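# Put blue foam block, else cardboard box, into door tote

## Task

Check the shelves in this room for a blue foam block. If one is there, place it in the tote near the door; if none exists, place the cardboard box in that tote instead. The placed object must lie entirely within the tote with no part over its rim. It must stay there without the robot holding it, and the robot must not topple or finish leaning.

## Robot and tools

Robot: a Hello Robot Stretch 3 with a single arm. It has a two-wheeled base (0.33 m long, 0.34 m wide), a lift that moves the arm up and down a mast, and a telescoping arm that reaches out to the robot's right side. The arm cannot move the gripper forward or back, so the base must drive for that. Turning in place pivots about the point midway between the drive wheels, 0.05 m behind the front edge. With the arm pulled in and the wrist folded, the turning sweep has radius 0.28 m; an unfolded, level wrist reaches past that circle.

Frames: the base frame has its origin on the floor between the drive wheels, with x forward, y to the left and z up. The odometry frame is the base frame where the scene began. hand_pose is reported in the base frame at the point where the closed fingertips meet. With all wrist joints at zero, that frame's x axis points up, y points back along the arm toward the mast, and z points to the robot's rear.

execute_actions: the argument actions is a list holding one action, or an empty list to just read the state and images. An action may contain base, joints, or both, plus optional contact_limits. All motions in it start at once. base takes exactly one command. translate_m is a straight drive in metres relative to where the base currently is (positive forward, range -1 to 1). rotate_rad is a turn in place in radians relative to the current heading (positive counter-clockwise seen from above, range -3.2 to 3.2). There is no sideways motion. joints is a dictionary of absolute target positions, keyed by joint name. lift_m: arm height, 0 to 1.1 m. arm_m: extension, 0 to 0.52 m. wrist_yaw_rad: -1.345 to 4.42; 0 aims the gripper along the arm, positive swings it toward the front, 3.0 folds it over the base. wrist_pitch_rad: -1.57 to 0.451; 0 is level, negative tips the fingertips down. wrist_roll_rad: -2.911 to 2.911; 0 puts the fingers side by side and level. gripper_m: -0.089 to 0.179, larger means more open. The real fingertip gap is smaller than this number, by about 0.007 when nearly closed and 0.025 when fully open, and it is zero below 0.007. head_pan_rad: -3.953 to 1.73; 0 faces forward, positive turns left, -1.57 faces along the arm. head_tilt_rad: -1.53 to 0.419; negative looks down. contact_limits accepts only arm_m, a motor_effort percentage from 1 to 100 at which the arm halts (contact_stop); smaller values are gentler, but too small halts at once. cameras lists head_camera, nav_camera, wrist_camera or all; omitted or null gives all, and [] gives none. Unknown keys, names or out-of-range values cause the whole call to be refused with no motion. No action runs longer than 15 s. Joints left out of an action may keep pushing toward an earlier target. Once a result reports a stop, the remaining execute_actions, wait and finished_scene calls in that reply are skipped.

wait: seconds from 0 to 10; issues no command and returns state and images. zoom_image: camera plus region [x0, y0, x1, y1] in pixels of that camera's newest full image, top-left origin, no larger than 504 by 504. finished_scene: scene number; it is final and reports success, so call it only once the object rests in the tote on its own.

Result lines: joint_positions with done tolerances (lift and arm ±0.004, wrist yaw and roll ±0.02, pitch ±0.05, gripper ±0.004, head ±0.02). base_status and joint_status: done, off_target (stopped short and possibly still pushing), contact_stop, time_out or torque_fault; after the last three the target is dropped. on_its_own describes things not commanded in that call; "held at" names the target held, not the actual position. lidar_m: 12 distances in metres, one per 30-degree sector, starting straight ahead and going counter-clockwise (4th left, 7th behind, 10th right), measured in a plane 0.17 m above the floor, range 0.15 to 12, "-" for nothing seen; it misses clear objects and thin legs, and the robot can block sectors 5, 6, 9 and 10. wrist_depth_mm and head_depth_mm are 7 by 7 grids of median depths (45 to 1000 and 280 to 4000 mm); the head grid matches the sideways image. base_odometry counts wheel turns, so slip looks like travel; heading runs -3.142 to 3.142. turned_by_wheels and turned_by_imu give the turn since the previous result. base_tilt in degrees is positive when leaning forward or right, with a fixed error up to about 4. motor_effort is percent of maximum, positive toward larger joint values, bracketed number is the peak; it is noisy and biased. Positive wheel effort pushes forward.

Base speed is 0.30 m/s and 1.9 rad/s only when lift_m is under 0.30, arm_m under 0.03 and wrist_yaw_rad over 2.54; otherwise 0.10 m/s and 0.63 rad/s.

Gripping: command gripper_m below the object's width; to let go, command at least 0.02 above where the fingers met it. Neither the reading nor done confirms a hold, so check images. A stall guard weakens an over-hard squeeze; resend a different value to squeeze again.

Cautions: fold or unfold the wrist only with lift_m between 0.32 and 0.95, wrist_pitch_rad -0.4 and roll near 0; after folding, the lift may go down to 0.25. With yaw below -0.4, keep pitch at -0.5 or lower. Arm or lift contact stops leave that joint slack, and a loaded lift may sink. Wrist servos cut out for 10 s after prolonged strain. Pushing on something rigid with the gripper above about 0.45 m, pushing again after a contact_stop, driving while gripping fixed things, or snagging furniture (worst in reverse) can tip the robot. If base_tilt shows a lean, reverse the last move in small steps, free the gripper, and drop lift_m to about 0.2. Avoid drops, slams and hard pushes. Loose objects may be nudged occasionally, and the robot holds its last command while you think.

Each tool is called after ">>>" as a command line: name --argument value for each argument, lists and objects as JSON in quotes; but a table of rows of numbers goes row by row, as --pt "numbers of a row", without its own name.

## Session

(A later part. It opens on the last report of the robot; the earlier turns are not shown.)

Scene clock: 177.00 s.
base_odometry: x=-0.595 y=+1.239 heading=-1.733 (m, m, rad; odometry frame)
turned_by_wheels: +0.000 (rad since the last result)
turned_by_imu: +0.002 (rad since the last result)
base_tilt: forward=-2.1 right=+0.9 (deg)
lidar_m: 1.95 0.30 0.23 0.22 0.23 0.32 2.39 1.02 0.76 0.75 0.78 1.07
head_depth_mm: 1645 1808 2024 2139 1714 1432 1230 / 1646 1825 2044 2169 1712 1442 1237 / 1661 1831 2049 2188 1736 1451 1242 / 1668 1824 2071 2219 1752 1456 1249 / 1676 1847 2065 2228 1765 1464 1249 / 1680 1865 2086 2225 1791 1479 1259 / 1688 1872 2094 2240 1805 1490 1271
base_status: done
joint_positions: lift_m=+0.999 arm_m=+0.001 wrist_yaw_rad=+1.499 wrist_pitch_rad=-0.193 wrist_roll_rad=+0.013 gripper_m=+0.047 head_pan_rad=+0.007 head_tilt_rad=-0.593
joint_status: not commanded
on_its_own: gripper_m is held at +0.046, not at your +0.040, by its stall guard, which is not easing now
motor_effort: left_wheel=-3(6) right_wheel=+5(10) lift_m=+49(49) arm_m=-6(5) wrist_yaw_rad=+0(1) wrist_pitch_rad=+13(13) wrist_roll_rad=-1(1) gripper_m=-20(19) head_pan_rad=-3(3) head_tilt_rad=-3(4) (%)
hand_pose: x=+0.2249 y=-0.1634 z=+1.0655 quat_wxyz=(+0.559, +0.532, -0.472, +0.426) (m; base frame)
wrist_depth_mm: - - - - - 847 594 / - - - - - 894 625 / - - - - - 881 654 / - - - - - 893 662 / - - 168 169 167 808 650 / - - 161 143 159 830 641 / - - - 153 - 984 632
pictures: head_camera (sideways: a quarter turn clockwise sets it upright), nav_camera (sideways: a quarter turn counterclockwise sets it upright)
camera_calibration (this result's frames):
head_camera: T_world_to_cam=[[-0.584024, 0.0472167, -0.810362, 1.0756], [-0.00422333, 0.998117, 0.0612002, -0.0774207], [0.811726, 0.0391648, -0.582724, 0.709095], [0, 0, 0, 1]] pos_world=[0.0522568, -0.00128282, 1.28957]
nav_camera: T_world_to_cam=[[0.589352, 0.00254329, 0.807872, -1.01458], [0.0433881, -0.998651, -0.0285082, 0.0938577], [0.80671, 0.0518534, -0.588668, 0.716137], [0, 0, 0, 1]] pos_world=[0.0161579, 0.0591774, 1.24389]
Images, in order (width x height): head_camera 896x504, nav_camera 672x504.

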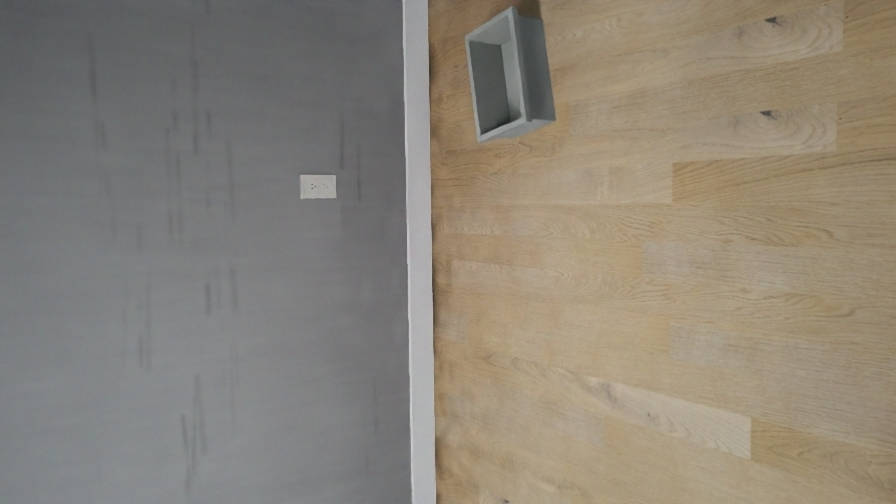

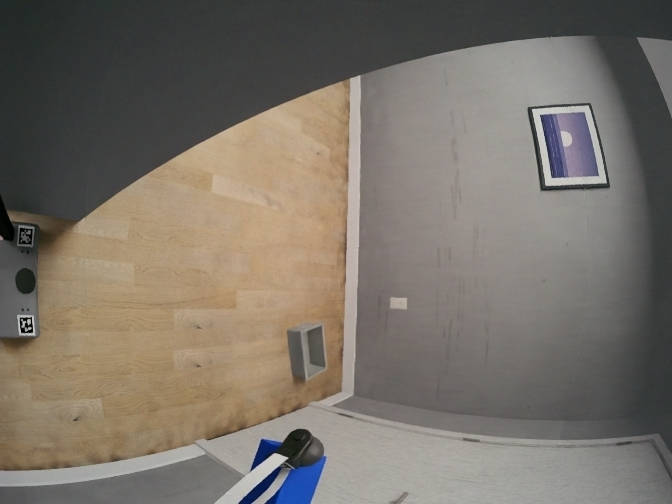

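>>> execute_actions --actions '[{"base":{"rotate_rad":-0.12}}]' --cameras '[]'

>>> execute_actions --actions '[{"base":{"translate_m":0.5}}]' --cameras '[]'

>>> execute_actions --actions '[{"base":{"rotate_rad":-0.15}}]' --cameras '[]'

>>> execute_actions --actions '[{"base":{"translate_m":0.4},"joints":{"head_tilt_rad":-0.9}}]' --cameras '["head_camera"]'

Scene clock: 183.43 s.
base_odometry: x=-0.595 y=+1.239 heading=-1.852 (m, m, rad; odometry frame)
turned_by_wheels: -0.120 (rad since the last result)
turned_by_imu: -0.120 (rad since the last result)
base_tilt: forward=-1.9 right=+1.1 (deg)
lidar_m: 1.95 1.99 0.23 0.22 0.22 0.29 2.39 1.16 0.79 0.75 0.76 0.98
head_depth_mm: 1706 1855 2040 2005 1708 1442 1227 / 1682 1871 2093 2162 1729 1435 1236 / 1683 1851 2075 2193 1741 1452 1243 / 1671 1850 2072 2206 1764 1456 1247 / 1656 1829 2046 2205 1772 1467 1251 / 1645 1802 2036 2183 1787 1482 1262 / 1635 1798 2009 2192 1792 1485 1270
base_status: done
joint_positions: lift_m=+0.999 arm_m=+0.001 wrist_yaw_rad=+1.499 wrist_pitch_rad=-0.193 wrist_roll_rad=+0.013 gripper_m=+0.047 head_pan_rad=+0.007 head_tilt_rad=-0.593
joint_status: not commanded
on_its_own: gripper_m is held at +0.046, not at your +0.040, by its stall guard, which is not easing now
motor_effort: left_wheel=+5(8) right_wheel=-5(6) lift_m=+49(49) arm_m=-5(5) wrist_yaw_rad=+1(1) wrist_pitch_rad=+13(13) wrist_roll_rad=-1(1) gripper_m=-19(19) head_pan_rad=-3(3) head_tilt_rad=-4(4) (%)
hand_pose: x=+0.2249 y=-0.1634 z=+1.0654 quat_wxyz=(+0.559, +0.532, -0.472, +0.426) (m; base frame)
wrist_depth_mm: - - - - - 712 552 / - - - - - 721 560 / - - - - - 780 568 / - - - - - 813 578 / - - 169 168 167 763 579 / - - 161 144 159 777 586 / - - - 153 - 916 584
pictures: none
No camera images: the call's "cameras" was empty. Leave "cameras" out to get every camera's image.

Scene clock: 189.37 s.
base_odometry: x=-0.734 y=+0.759 heading=-1.852 (m, m, rad; odometry frame)
turned_by_wheels: +0.000 (rad since the last result)
turned_by_imu: +0.001 (rad since the last result)
base_tilt: forward=-1.9 right=+0.9 (deg)
lidar_m: 1.45 1.47 1.92 1.63 0.45 0.39 0.78 1.09 0.75 0.70 0.71 0.90
head_depth_mm: 1252 1383 1557 1772 1718 1398 1230 / 1246 1376 1544 1748 1719 1404 1234 / 1239 1368 1534 1747 1741 1417 1240 / 1228 1360 1517 1728 1758 1457 1247 / 1223 1346 1503 1706 1760 1470 1253 / 1215 1335 1492 1693 1783 1472 1260 / 1205 1326 1478 1682 1798 1487 1269
base_status: done
joint_positions: lift_m=+0.999 arm_m=+0.001 wrist_yaw_rad=+1.499 wrist_pitch_rad=-0.193 wrist_roll_rad=+0.013 gripper_m=+0.047 head_pan_rad=+0.007 head_tilt_rad=-0.593
joint_status: not commanded
on_its_own: gripper_m is held at +0.046, not at your +0.040, by its stall guard, which is not easing now
motor_effort: left_wheel=+5(11) right_wheel=-4(5) lift_m=+49(49) arm_m=-5(5) wrist_yaw_rad=+0(0) wrist_pitch_rad=+13(13) wrist_roll_rad=-1(1) gripper_m=-19(19) head_pan_rad=-4(3) head_tilt_rad=-4(3) (%)
hand_pose: x=+0.2249 y=-0.1634 z=+1.0654 quat_wxyz=(+0.559, +0.532, -0.472, +0.426) (m; base frame)
wrist_depth_mm: - - - - - 668 495 / - - - - - 688 510 / - - - - - 696 511 / - - - - - 720 506 / - - 169 168 167 704 526 / - - 161 143 160 717 528 / - - - 153 981 821 512
pictures: none
No camera images: the call's "cameras" was empty. Leave "cameras" out to get every camera's image.

Scene clock: 190.87 s.
base_odometry: x=-0.734 y=+0.759 heading=-2.002 (m, m, rad; odometry frame)
turned_by_wheels: -0.150 (rad since the last result)
turned_by_imu: -0.151 (rad since the last result)
base_tilt: forward=-2.0 right=+1.0 (deg)
lidar_m: 1.45 1.45 1.71 2.78 0.55 0.39 0.55 1.35 0.80 0.71 0.71 0.81
head_depth_mm: 1255 1334 1414 1471 1584 1428 1226 / 1315 1454 1618 1823 1728 1424 1238 / 1284 1415 1587 1806 1748 1415 1238 / 1255 1386 1547 1739 1754 1419 1248 / 1236 1360 1508 1712 1774 1461 1253 / 1205 1322 1474 1660 1771 1478 1259 / 1182 1299 1432 1610 1753 1476 1264
base_status: done
joint_positions: lift_m=+0.999 arm_m=+0.001 wrist_yaw_rad=+1.499 wrist_pitch_rad=-0.193 wrist_roll_rad=+0.013 gripper_m=+0.047 head_pan_rad=+0.007 head_tilt_rad=-0.593
joint_status: not commanded
on_its_own: gripper_m is held at +0.046, not at your +0.040, by its stall guard, which is not easing now
motor_effort: left_wheel=+5(11) right_wheel=-4(10) lift_m=+49(49) arm_m=-5(5) wrist_yaw_rad=+0(1) wrist_pitch_rad=+13(13) wrist_roll_rad=-1(1) gripper_m=-19(19) head_pan_rad=-3(2) head_tilt_rad=-3(4) (%)
hand_pose: x=+0.2249 y=-0.1634 z=+1.0654 quat_wxyz=(+0.559, +0.532, -0.472, +0.426) (m; base frame)
wrist_depth_mm: - - - - 813 562 432 / - - - - 833 584 444 / - - - - 827 589 453 / - - - - 899 605 469 / - - 170 169 167 591 476 / - - 161 142 159 613 469 / - - - 153 828 696 484
pictures: none
No camera images: the call's "cameras" was empty. Leave "cameras" out to get every camera's image.

Scene clock: 195.80 s.
base_odometry: x=-0.901 y=+0.395 heading=-2.002 (m, m, rad; odometry frame)
turned_by_wheels: +0.000 (rad since the last result)
turned_by_imu: +0.001 (rad since the last result)
base_tilt: forward=-2.1 right=+1.0 (deg)
lidar_m: 1.06 1.06 1.25 2.26 1.29 0.77 0.77 1.17 0.70 0.60 0.59 0.70
head_depth_mm: 1058 1192 1326 1444 1389 1237 1115 / 1040 1211 1470 1584 1364 1241 1120 / 1014 1177 1410 1591 1370 1246 1126 / 986 1149 1366 1566 1360 1237 1132 / 964 1117 1330 1556 1419 1256 1135 / 942 1082 1280 1528 1427 1264 1139 / 922 1059 1245 1512 1429 1269 1145
base_status: done
joint_positions: lift_m=+0.999 arm_m=+0.001 wrist_yaw_rad=+1.499 wrist_pitch_rad=-0.193 wrist_roll_rad=+0.013 gripper_m=+0.047 head_pan_rad=+0.007 head_tilt_rad=-0.889
joint_status: all done
on_its_own: gripper_m is held at +0.046, not at your +0.040, by its stall guard, which is not easing now
motor_effort: left_wheel=+5(11) right_wheel=-4(5) lift_m=+49(49) arm_m=-5(6) wrist_yaw_rad=+2(0) wrist_pitch_rad=+13(13) wrist_roll_rad=-1(1) gripper_m=-19(19) head_pan_rad=-4(3) head_tilt_rad=-6(25) (%)
hand_pose: x=+0.2249 y=-0.1634 z=+1.0654 quat_wxyz=(+0.559, +0.532, -0.472, +0.426) (m; base frame)
wrist_depth_mm: 752 806 900 982 653 460 360 / 791 857 933 - 683 480 366 / 815 911 982 - 708 494 379 / 887 977 - - 734 504 377 / 902 - 170 168 167 503 389 / 991 - 160 143 159 504 398 / - - - 154 678 578 393
pictures: head_camera (sideways: a quarter turn clockwise sets it upright)
camera_calibration (this result's frames):
head_camera: T_world_to_cam=[[-0.795067, 0.0458618, -0.604785, 0.808971], [0.0136953, 0.99824, 0.0576939, -0.0729421], [0.606367, 0.0375878, -0.794296, 0.985524], [0, 0, 0, 1]] pos_world=[0.0465966, -0.00133074, 1.27626]
Images, in order (width x height): head_camera 896x504.

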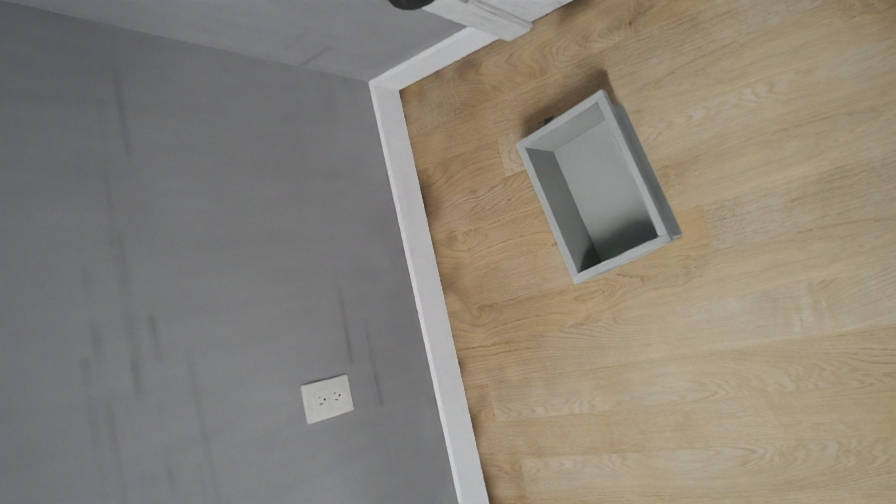

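>>> execute_actions --actions '[{"base":{"rotate_rad":1.44},"joints":{"head_pan_rad":-1.57,"head_tilt_rad":-1.0,"lift_m":0.6}}]' --cameras '[]'

>>> execute_actions --actions '[{"joints":{"wrist_yaw_rad":0,"wrist_pitch_rad":-1.1,"lift_m":0.45}}]' --cameras '[]'

>>> execute_actions --actions '[{"joints":{"arm_m":0.39,"lift_m":0.36}}]' --cameras '["head_camera","wrist_camera"]'

Scene clock: 205.97 s.
base_odometry: x=-0.901 y=+0.395 heading=-0.562 (m, m, rad; odometry frame)
turned_by_wheels: +1.440 (rad since the last result)
turned_by_imu: +1.460 (rad since the last result)
base_tilt: forward=-2.1 right=+1.1 (deg)
lidar_m: 1.82 1.66 0.84 0.77 1.50 0.76 0.60 0.60 0.65 1.06 1.06 1.17
head_depth_mm: 954 1023 1138 1303 1324 - - / 1111 1268 1464 1459 1325 - - / 1133 1353 1604 1492 1337 - - / 1086 1284 1561 1497 1323 1249 1118 / 1041 1224 1484 1505 1337 1196 1119 / 1005 1170 1407 1516 1363 1214 1124 / 968 1124 1344 1499 1367 603 1119
base_status: done
joint_positions: lift_m=+0.601 arm_m=+0.001 wrist_yaw_rad=+1.499 wrist_pitch_rad=-0.193 wrist_roll_rad=+0.013 gripper_m=+0.047 head_pan_rad=-1.563 head_tilt_rad=-0.988
joint_status: all done
on_its_own: gripper_m is held at +0.046, not at your +0.040, by its stall guard, which is not easing now
motor_effort: left_wheel=-3(8) right_wheel=+6(11) lift_m=+20(46) arm_m=-5(6) wrist_yaw_rad=+2(1) wrist_pitch_rad=+13(13) wrist_roll_rad=-1(1) gripper_m=-20(19) head_pan_rad=-3(32) head_tilt_rad=-6(15) (%)
hand_pose: x=+0.2248 y=-0.1634 z=+0.6664 quat_wxyz=(+0.559, +0.532, -0.472, +0.426) (m; base frame)
wrist_depth_mm: - - - - - 916 708 / - - - - - 910 729 / - - - - - 904 728 / - - - - - 962 747 / - - 170 168 167 966 777 / - - 161 143 158 972 784 / 896 891 905 153 837 895 777
pictures: none
No camera images: the call's "cameras" was empty. Leave "cameras" out to get every camera's image.

Scene clock: 208.17 s.
base_odometry: x=-0.901 y=+0.395 heading=-0.562 (m, m, rad; odometry frame)
turned_by_wheels: +0.000 (rad since the last result)
turned_by_imu: +0.001 (rad since the last result)
base_tilt: forward=-2.0 right=+1.0 (deg)
lidar_m: 1.82 1.66 0.84 0.77 1.51 0.76 0.60 0.59 0.65 1.06 1.06 1.17
head_depth_mm: 954 1026 1143 1300 1323 1222 1112 / 1111 1272 1462 1457 1328 1237 - / 1131 1343 1613 1486 1321 - - / 1083 1286 1572 1504 1323 1216 1121 / 1041 1229 1489 1508 1333 1225 1119 / 1006 1172 1411 1513 1358 1231 1126 / 967 1123 1334 1494 1363 1239 1132
base_status: not commanded
joint_positions: lift_m=+0.451 arm_m=+0.001 wrist_yaw_rad=+0.002 wrist_pitch_rad=-1.106 wrist_roll_rad=+0.012 gripper_m=+0.047 head_pan_rad=-1.563 head_tilt_rad=-0.988
joint_status: all done
on_its_own: gripper_m is held at +0.046, not at your +0.040, by its stall guard, which is not easing now
motor_effort: left_wheel=-4(3) right_wheel=+6(6) lift_m=+20(19) arm_m=-6(5) wrist_yaw_rad=-2(3) wrist_pitch_rad=+3(13) wrist_roll_rad=-1(1) gripper_m=-19(20) head_pan_rad=-3(3) head_tilt_rad=-6(6) (%)
hand_pose: x=-0.0215 y=-0.2390 z=+0.3494 quat_wxyz=(+0.598, +0.370, -0.605, -0.373) (m; base frame)
wrist_depth_mm: 604 586 563 601 618 589 454 / 574 572 570 572 586 597 486 / 552 562 557 556 564 562 509 / 530 516 530 540 545 543 544 / 500 504 169 168 167 527 516 / 487 485 161 143 144 500 493 / 468 461 468 148 138 481 484
pictures: none
No camera images: the call's "cameras" was empty. Leave "cameras" out to get every camera's image.

Scene clock: 212.23 s.
base_odometry: x=-0.901 y=+0.395 heading=-0.562 (m, m, rad; odometry frame)
turned_by_wheels: +0.000 (rad since the last result)
turned_by_imu: +0.001 (rad since the last result)
base_tilt: forward=-2.0 right=+0.9 (deg)
lidar_m: 1.82 1.66 0.84 0.77 1.51 0.76 0.59 0.60 0.66 1.06 1.06 1.17
head_depth_mm: 958 1026 1145 1299 1322 1204 1115 / 1112 1265 1458 1473 1340 1208 - / 1131 1347 1612 1368 1321 1216 - / 1090 1280 1565 1503 1317 1221 1116 / 1043 1226 1487 1506 1339 1226 1119 / 1007 1171 1412 1515 1356 1231 1124 / 968 1119 1344 1497 1363 1234 1132
base_status: not commanded
joint_positions: lift_m=+0.361 arm_m=+0.390 wrist_yaw_rad=+0.000 wrist_pitch_rad=-1.107 wrist_roll_rad=+0.012 gripper_m=+0.047 head_pan_rad=-1.563 head_tilt_rad=-0.988
joint_status: all done
on_its_own: gripper_m is held at +0.046, not at your +0.040, by its stall guard, which is not easing now
motor_effort: left_wheel=-4(3) right_wheel=+5(5) lift_m=+20(20) arm_m=+6(6) wrist_yaw_rad=+0(1) wrist_pitch_rad=+4(4) wrist_roll_rad=-1(1) gripper_m=-19(19) head_pan_rad=-3(2) head_tilt_rad=-5(6) (%)
hand_pose: x=-0.0216 y=-0.6277 z=+0.2593 quat_wxyz=(+0.598, +0.369, -0.605, -0.374) (m; base frame)
wrist_depth_mm: 478 491 492 495 517 428 323 / 469 473 469 469 478 455 348 / 446 450 453 361 466 464 368 / 427 437 414 425 443 437 394 / 414 409 169 168 167 430 415 / 395 299 161 143 159 404 407 / 385 304 385 153 384 398 400
pictures: head_camera (sideways: a quarter turn clockwise sets it upright), wrist_camera
camera_calibration (this result's frames):
head_camera: T_world_to_cam=[[0.0448344, 0.850957, -0.523319, 0.697715], [0.998293, -0.018543, 0.0553747, -0.0759215], [0.0374175, -0.524908, -0.850336, 1.06185], [0, 0, 0, 1]] pos_world=[0.00477869, -0.0377614, 1.27226]
wrist_camera: T_world_to_cam=[[-0.998996, 0.0431458, 0.0120186, -0.0016313], [0.0390446, 0.970412, -0.238278, 0.699861], [-0.0219436, -0.237569, -0.971123, 0.27016], [0, 0, 0, 1]] pos_world=[-0.0230271, -0.614901, 0.429139]
Images, in order (width x height): head_camera 896x504, wrist_camera 644x364.

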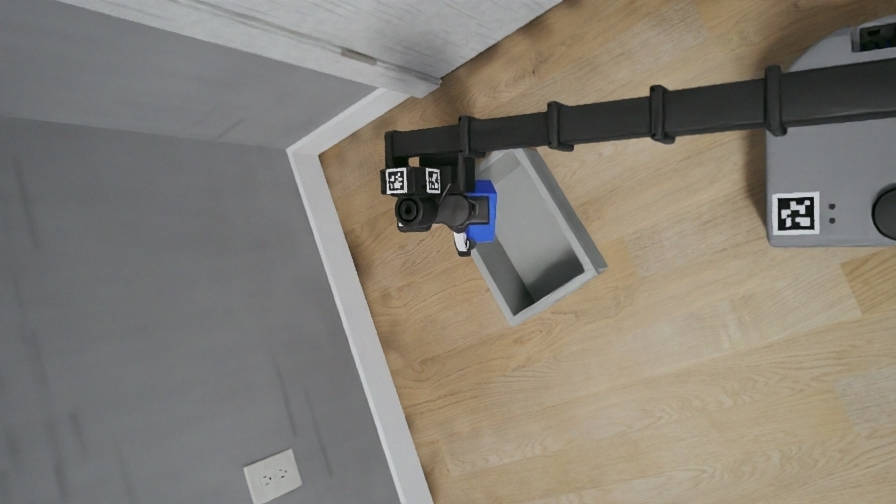

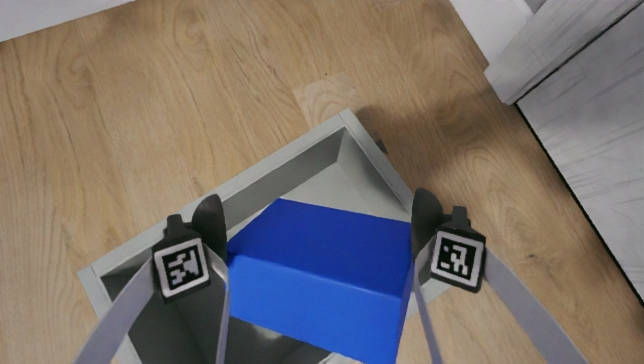

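>>> execute_actions --actions '[{"joints":{"arm_m":0.35,"wrist_yaw_rad":0.35,"lift_m":0.32}}]' --cameras '["head_camera","wrist_camera"]'

Scene clock: 217.23 s.
base_odometry: x=-0.901 y=+0.395 heading=-0.562 (m, m, rad; odometry frame)
turned_by_wheels: +0.000 (rad since the last result)
turned_by_imu: +0.001 (rad since the last result)
base_tilt: forward=-2.1 right=+1.1 (deg)
lidar_m: 1.82 1.67 0.84 0.77 1.51 0.76 0.60 0.59 0.65 0.56 1.06 1.16
head_depth_mm: 955 1023 1140 1304 1323 1204 1123 / 1112 1266 1461 1477 1343 1204 - / 1132 1350 1605 1541 1315 1214 - / 1084 1283 1571 1522 1304 1224 1116 / 1044 1222 1486 1506 1329 1230 1117 / 1004 1174 1411 1520 1355 1231 1125 / 968 1128 1340 1500 1365 1236 1129
base_status: not commanded
joint_positions: lift_m=+0.321 arm_m=+0.350 wrist_yaw_rad=+0.348 wrist_pitch_rad=-1.107 wrist_roll_rad=+0.012 gripper_m=+0.047 head_pan_rad=-1.563 head_tilt_rad=-0.988
joint_status: all done
on_its_own: gripper_m is held at +0.046, not at your +0.040, by its stall guard, which is not easing now
motor_effort: left_wheel=-3(3) right_wheel=+6(6) lift_m=+20(21) arm_m=-6(9) wrist_yaw_rad=+1(3) wrist_pitch_rad=+4(4) wrist_roll_rad=-1(1) gripper_m=-19(19) head_pan_rad=-3(3) head_tilt_rad=-6(6) (%)
hand_pose: x=+0.0102 y=-0.5830 z=+0.2193 quat_wxyz=(+0.654, +0.469, -0.532, -0.265) (m; base frame)
wrist_depth_mm: 450 447 450 456 457 460 439 / 421 418 436 430 428 445 434 / 409 414 300 318 330 421 422 / 385 321 385 393 393 403 403 / 370 371 169 168 168 383 390 / 362 362 162 143 160 363 373 / 347 255 272 154 351 357 361
pictures: head_camera (sideways: a quarter turn clockwise sets it upright), wrist_camera
camera_calibration (this result's frames):
head_camera: T_world_to_cam=[[0.0448344, 0.850957, -0.523318, 0.697714], [0.998293, -0.018543, 0.0553746, -0.0759215], [0.0374175, -0.524908, -0.850336, 1.06185], [0, 0, 0, 1]] pos_world=[0.00477869, -0.0377614, 1.27226]
wrist_camera: T_world_to_cam=[[-0.953737, -0.300401, 0.0120209, -0.172053], [-0.294502, 0.925475, -0.238255, 0.622893], [0.0604469, -0.230772, -0.971128, 0.245755], [0, 0, 0, 1]] pos_world=[0.004495, -0.571443, 0.389135]
Images, in order (width x height): head_camera 896x504, wrist_camera 644x364.

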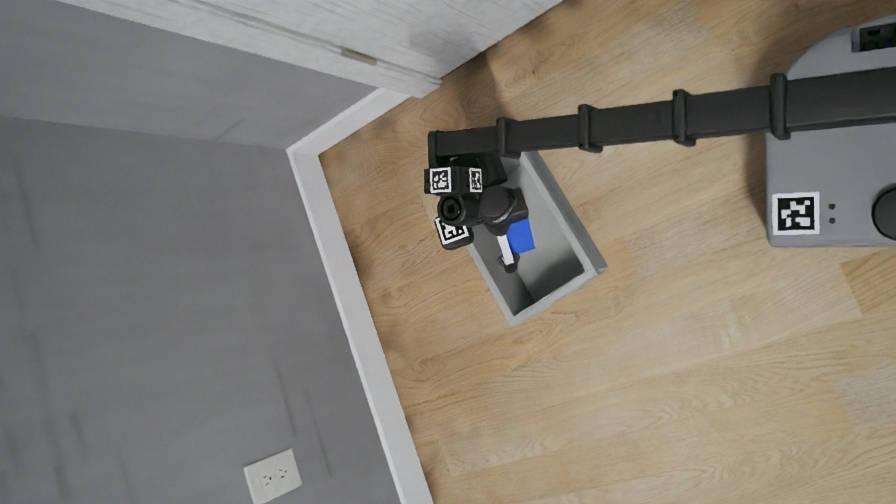

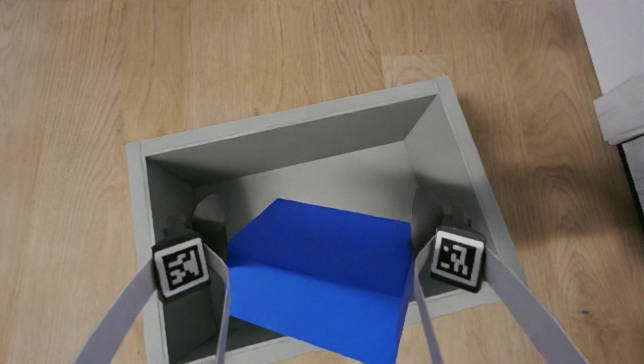

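Well aligned. Lower.

>>> execute_actions --actions '[{"joints":{"arm_m":0.37,"lift_m":0.22}}]' --cameras '["wrist_camera"]'

>>> execute_actions --actions '[{"joints":{"gripper_m":0.12}}]' --cameras '[]'

>>> execute_actions --actions '[{"joints":{"lift_m":0.5}}]' --cameras '["wrist_camera","head_camera"]'

Scene clock: 222.23 s.
base_odometry: x=-0.901 y=+0.395 heading=-0.562 (m, m, rad; odometry frame)
turned_by_wheels: +0.000 (rad since the last result)
turned_by_imu: +0.001 (rad since the last result)
base_tilt: forward=-2.0 right=+0.9 (deg)
lidar_m: 1.82 1.66 0.84 0.77 1.51 0.76 0.59 0.60 0.65 1.05 1.06 1.17
head_depth_mm: 955 1026 1140 1306 1320 1205 1121 / 1110 1268 1464 1464 1331 1223 - / 1132 1353 1601 1529 1323 1220 - / 1089 1284 1569 1511 1303 1221 1117 / 1044 1226 1486 1505 1336 1220 1117 / 1005 1171 1409 1514 1353 1230 1124 / 967 1126 1338 1505 1366 1232 1129
base_status: not commanded
joint_positions: lift_m=+0.221 arm_m=+0.370 wrist_yaw_rad=+0.348 wrist_pitch_rad=-1.107 wrist_roll_rad=+0.012 gripper_m=+0.047 head_pan_rad=-1.563 head_tilt_rad=-0.988
joint_status: all done
on_its_own: gripper_m is held at +0.046, not at your +0.040, by its stall guard, which is not easing now
motor_effort: left_wheel=-3(3) right_wheel=+6(6) lift_m=+20(18) arm_m=+5(6) wrist_yaw_rad=+1(2) wrist_pitch_rad=+4(4) wrist_roll_rad=-1(1) gripper_m=-20(19) head_pan_rad=-3(2) head_tilt_rad=-6(7) (%)
hand_pose: x=+0.0102 y=-0.6021 z=+0.1193 quat_wxyz=(+0.654, +0.469, -0.532, -0.265) (m; base frame)
wrist_depth_mm: 330 330 333 334 337 339 344 / 311 318 185 194 224 204 327 / 178 200 232 272 294 204 308 / 187 255 288 290 293 215 299 / 179 238 170 167 168 215 177 / 170 211 161 143 161 220 169 / 161 240 255 154 179 174 155
pictures: wrist_camera
camera_calibration (this result's frames):
wrist_camera: T_world_to_cam=[[-0.95369, -0.300552, 0.0120347, -0.176699], [-0.294671, 0.925501, -0.237943, 0.616733], [0.0603762, -0.23047, -0.971204, 0.144393], [0, 0, 0, 1]] pos_world=[0.00449907, -0.590616, 0.289109]
Images, in order (width x height): wrist_camera 644x364.

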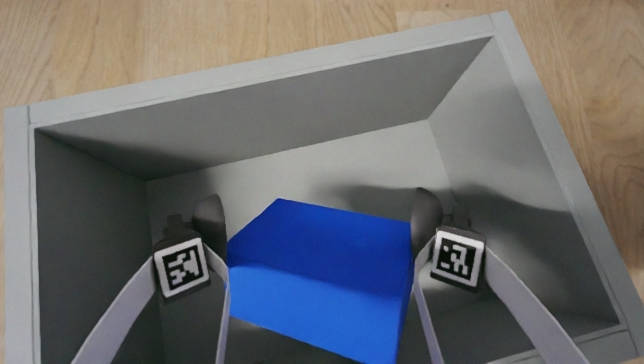

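Scene clock: 223.47 s.
base_odometry: x=-0.901 y=+0.395 heading=-0.562 (m, m, rad; odometry frame)
turned_by_wheels: +0.000 (rad since the last result)
turned_by_imu: +0.000 (rad since the last result)
base_tilt: forward=-2.1 right=+0.9 (deg)
lidar_m: 1.82 1.66 0.84 0.77 1.51 0.76 0.59 0.59 0.65 1.06 1.06 1.17
head_depth_mm: 955 1023 1141 1303 1322 1203 1122 / 1105 1274 1466 1454 1333 1219 - / 1133 1350 1605 1522 1318 1214 - / 1087 1284 1568 1513 1310 1220 1120 / 1039 1229 1492 1507 1335 1224 1119 / 1006 1171 1407 1507 1352 1230 1125 / 970 1125 1335 1500 1361 1235 1131
base_status: not commanded
joint_positions: lift_m=+0.221 arm_m=+0.370 wrist_yaw_rad=+0.348 wrist_pitch_rad=-1.107 wrist_roll_rad=+0.012 gripper_m=+0.120 head_pan_rad=-1.563 head_tilt_rad=-0.988
joint_status: all done
motor_effort: left_wheel=-3(3) right_wheel=+6(6) lift_m=+20(21) arm_m=+6(6) wrist_yaw_rad=+2(1) wrist_pitch_rad=+4(4) wrist_roll_rad=-1(1) gripper_m=+0(80) head_pan_rad=-2(3) head_tilt_rad=-6(6) (%)
hand_pose: x=+0.0102 y=-0.6021 z=+0.1193 quat_wxyz=(+0.654, +0.469, -0.532, -0.265) (m; base frame)
wrist_depth_mm: 330 328 330 334 337 335 347 / 310 315 185 194 224 206 329 / 177 200 231 270 299 204 312 / 187 255 286 288 292 217 297 / 179 231 279 234 238 209 178 / 170 227 265 267 270 243 167 / 157 235 257 257 216 172 156
pictures: none
No camera images: the call's "cameras" was empty. Leave "cameras" out to get every camera's image.

Scene clock: 226.83 s.
base_odometry: x=-0.901 y=+0.395 heading=-0.562 (m, m, rad; odometry frame)
turned_by_wheels: +0.000 (rad since the last result)
turned_by_imu: +0.001 (rad since the last result)
base_tilt: forward=-2.0 right=+0.9 (deg)
lidar_m: 1.82 1.66 0.83 0.76 1.51 0.76 0.60 0.59 0.65 1.06 1.06 1.17
head_depth_mm: 955 1024 1140 1302 1321 1211 1111 / 1109 1273 1430 1459 1334 1213 - / 1132 1354 1582 1445 1324 1218 - / 1085 1286 1549 1475 1324 1215 1118 / 1041 1228 1490 1499 1339 1224 1119 / 1005 1172 1407 1509 1360 1229 1122 / 967 1124 1341 1500 1355 1236 1130
base_status: not commanded
joint_positions: lift_m=+0.499 arm_m=+0.370 wrist_yaw_rad=+0.348 wrist_pitch_rad=-1.107 wrist_roll_rad=+0.012 gripper_m=+0.120 head_pan_rad=-1.563 head_tilt_rad=-0.988
joint_status: all done
motor_effort: left_wheel=-4(4) right_wheel=+6(6) lift_m=+49(50) arm_m=+6(6) wrist_yaw_rad=+1(1) wrist_pitch_rad=+4(4) wrist_roll_rad=-1(1) gripper_m=+0(0) head_pan_rad=-3(3) head_tilt_rad=-6(6) (%)
hand_pose: x=+0.0102 y=-0.6021 z=+0.3982 quat_wxyz=(+0.654, +0.469, -0.532, -0.265) (m; base frame)
wrist_depth_mm: 621 646 665 660 658 632 447 / 616 634 637 640 630 644 453 / 584 599 607 617 604 605 423 / 576 574 574 568 576 587 438 / 552 551 540 549 538 569 447 / 537 525 533 535 523 546 446 / 512 507 507 502 514 519 430
pictures: head_camera (sideways: a quarter turn clockwise sets it upright), wrist_camera
camera_calibration (this result's frames):
head_camera: T_world_to_cam=[[0.0448344, 0.850957, -0.523318, 0.697714], [0.998293, -0.0185431, 0.0553746, -0.0759215], [0.0374175, -0.524908, -0.850336, 1.06185], [0, 0, 0, 1]] pos_world=[0.00477869, -0.0377614, 1.27226]
wrist_camera: T_world_to_cam=[[-0.95369, -0.300551, 0.0120348, -0.180057], [-0.29467, 0.925501, -0.237944, 0.683116], [0.0603761, -0.230471, -0.971204, 0.415337], [0, 0, 0, 1]] pos_world=[0.00449903, -0.590617, 0.568087]
Images, in order (width x height): head_camera 896x504, wrist_camera 644x364.

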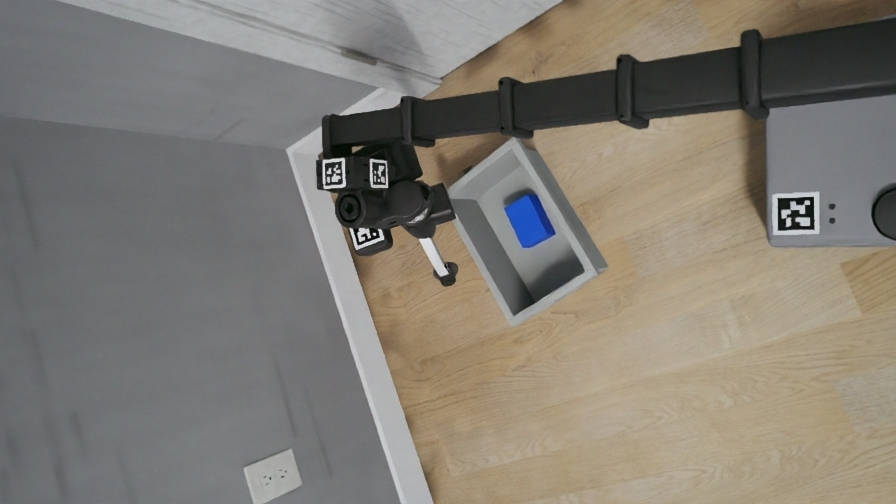

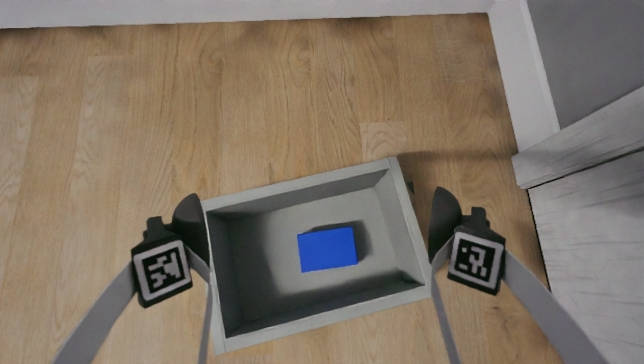

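>>> finished_scene --scene 2

The scene is finished: the task was done.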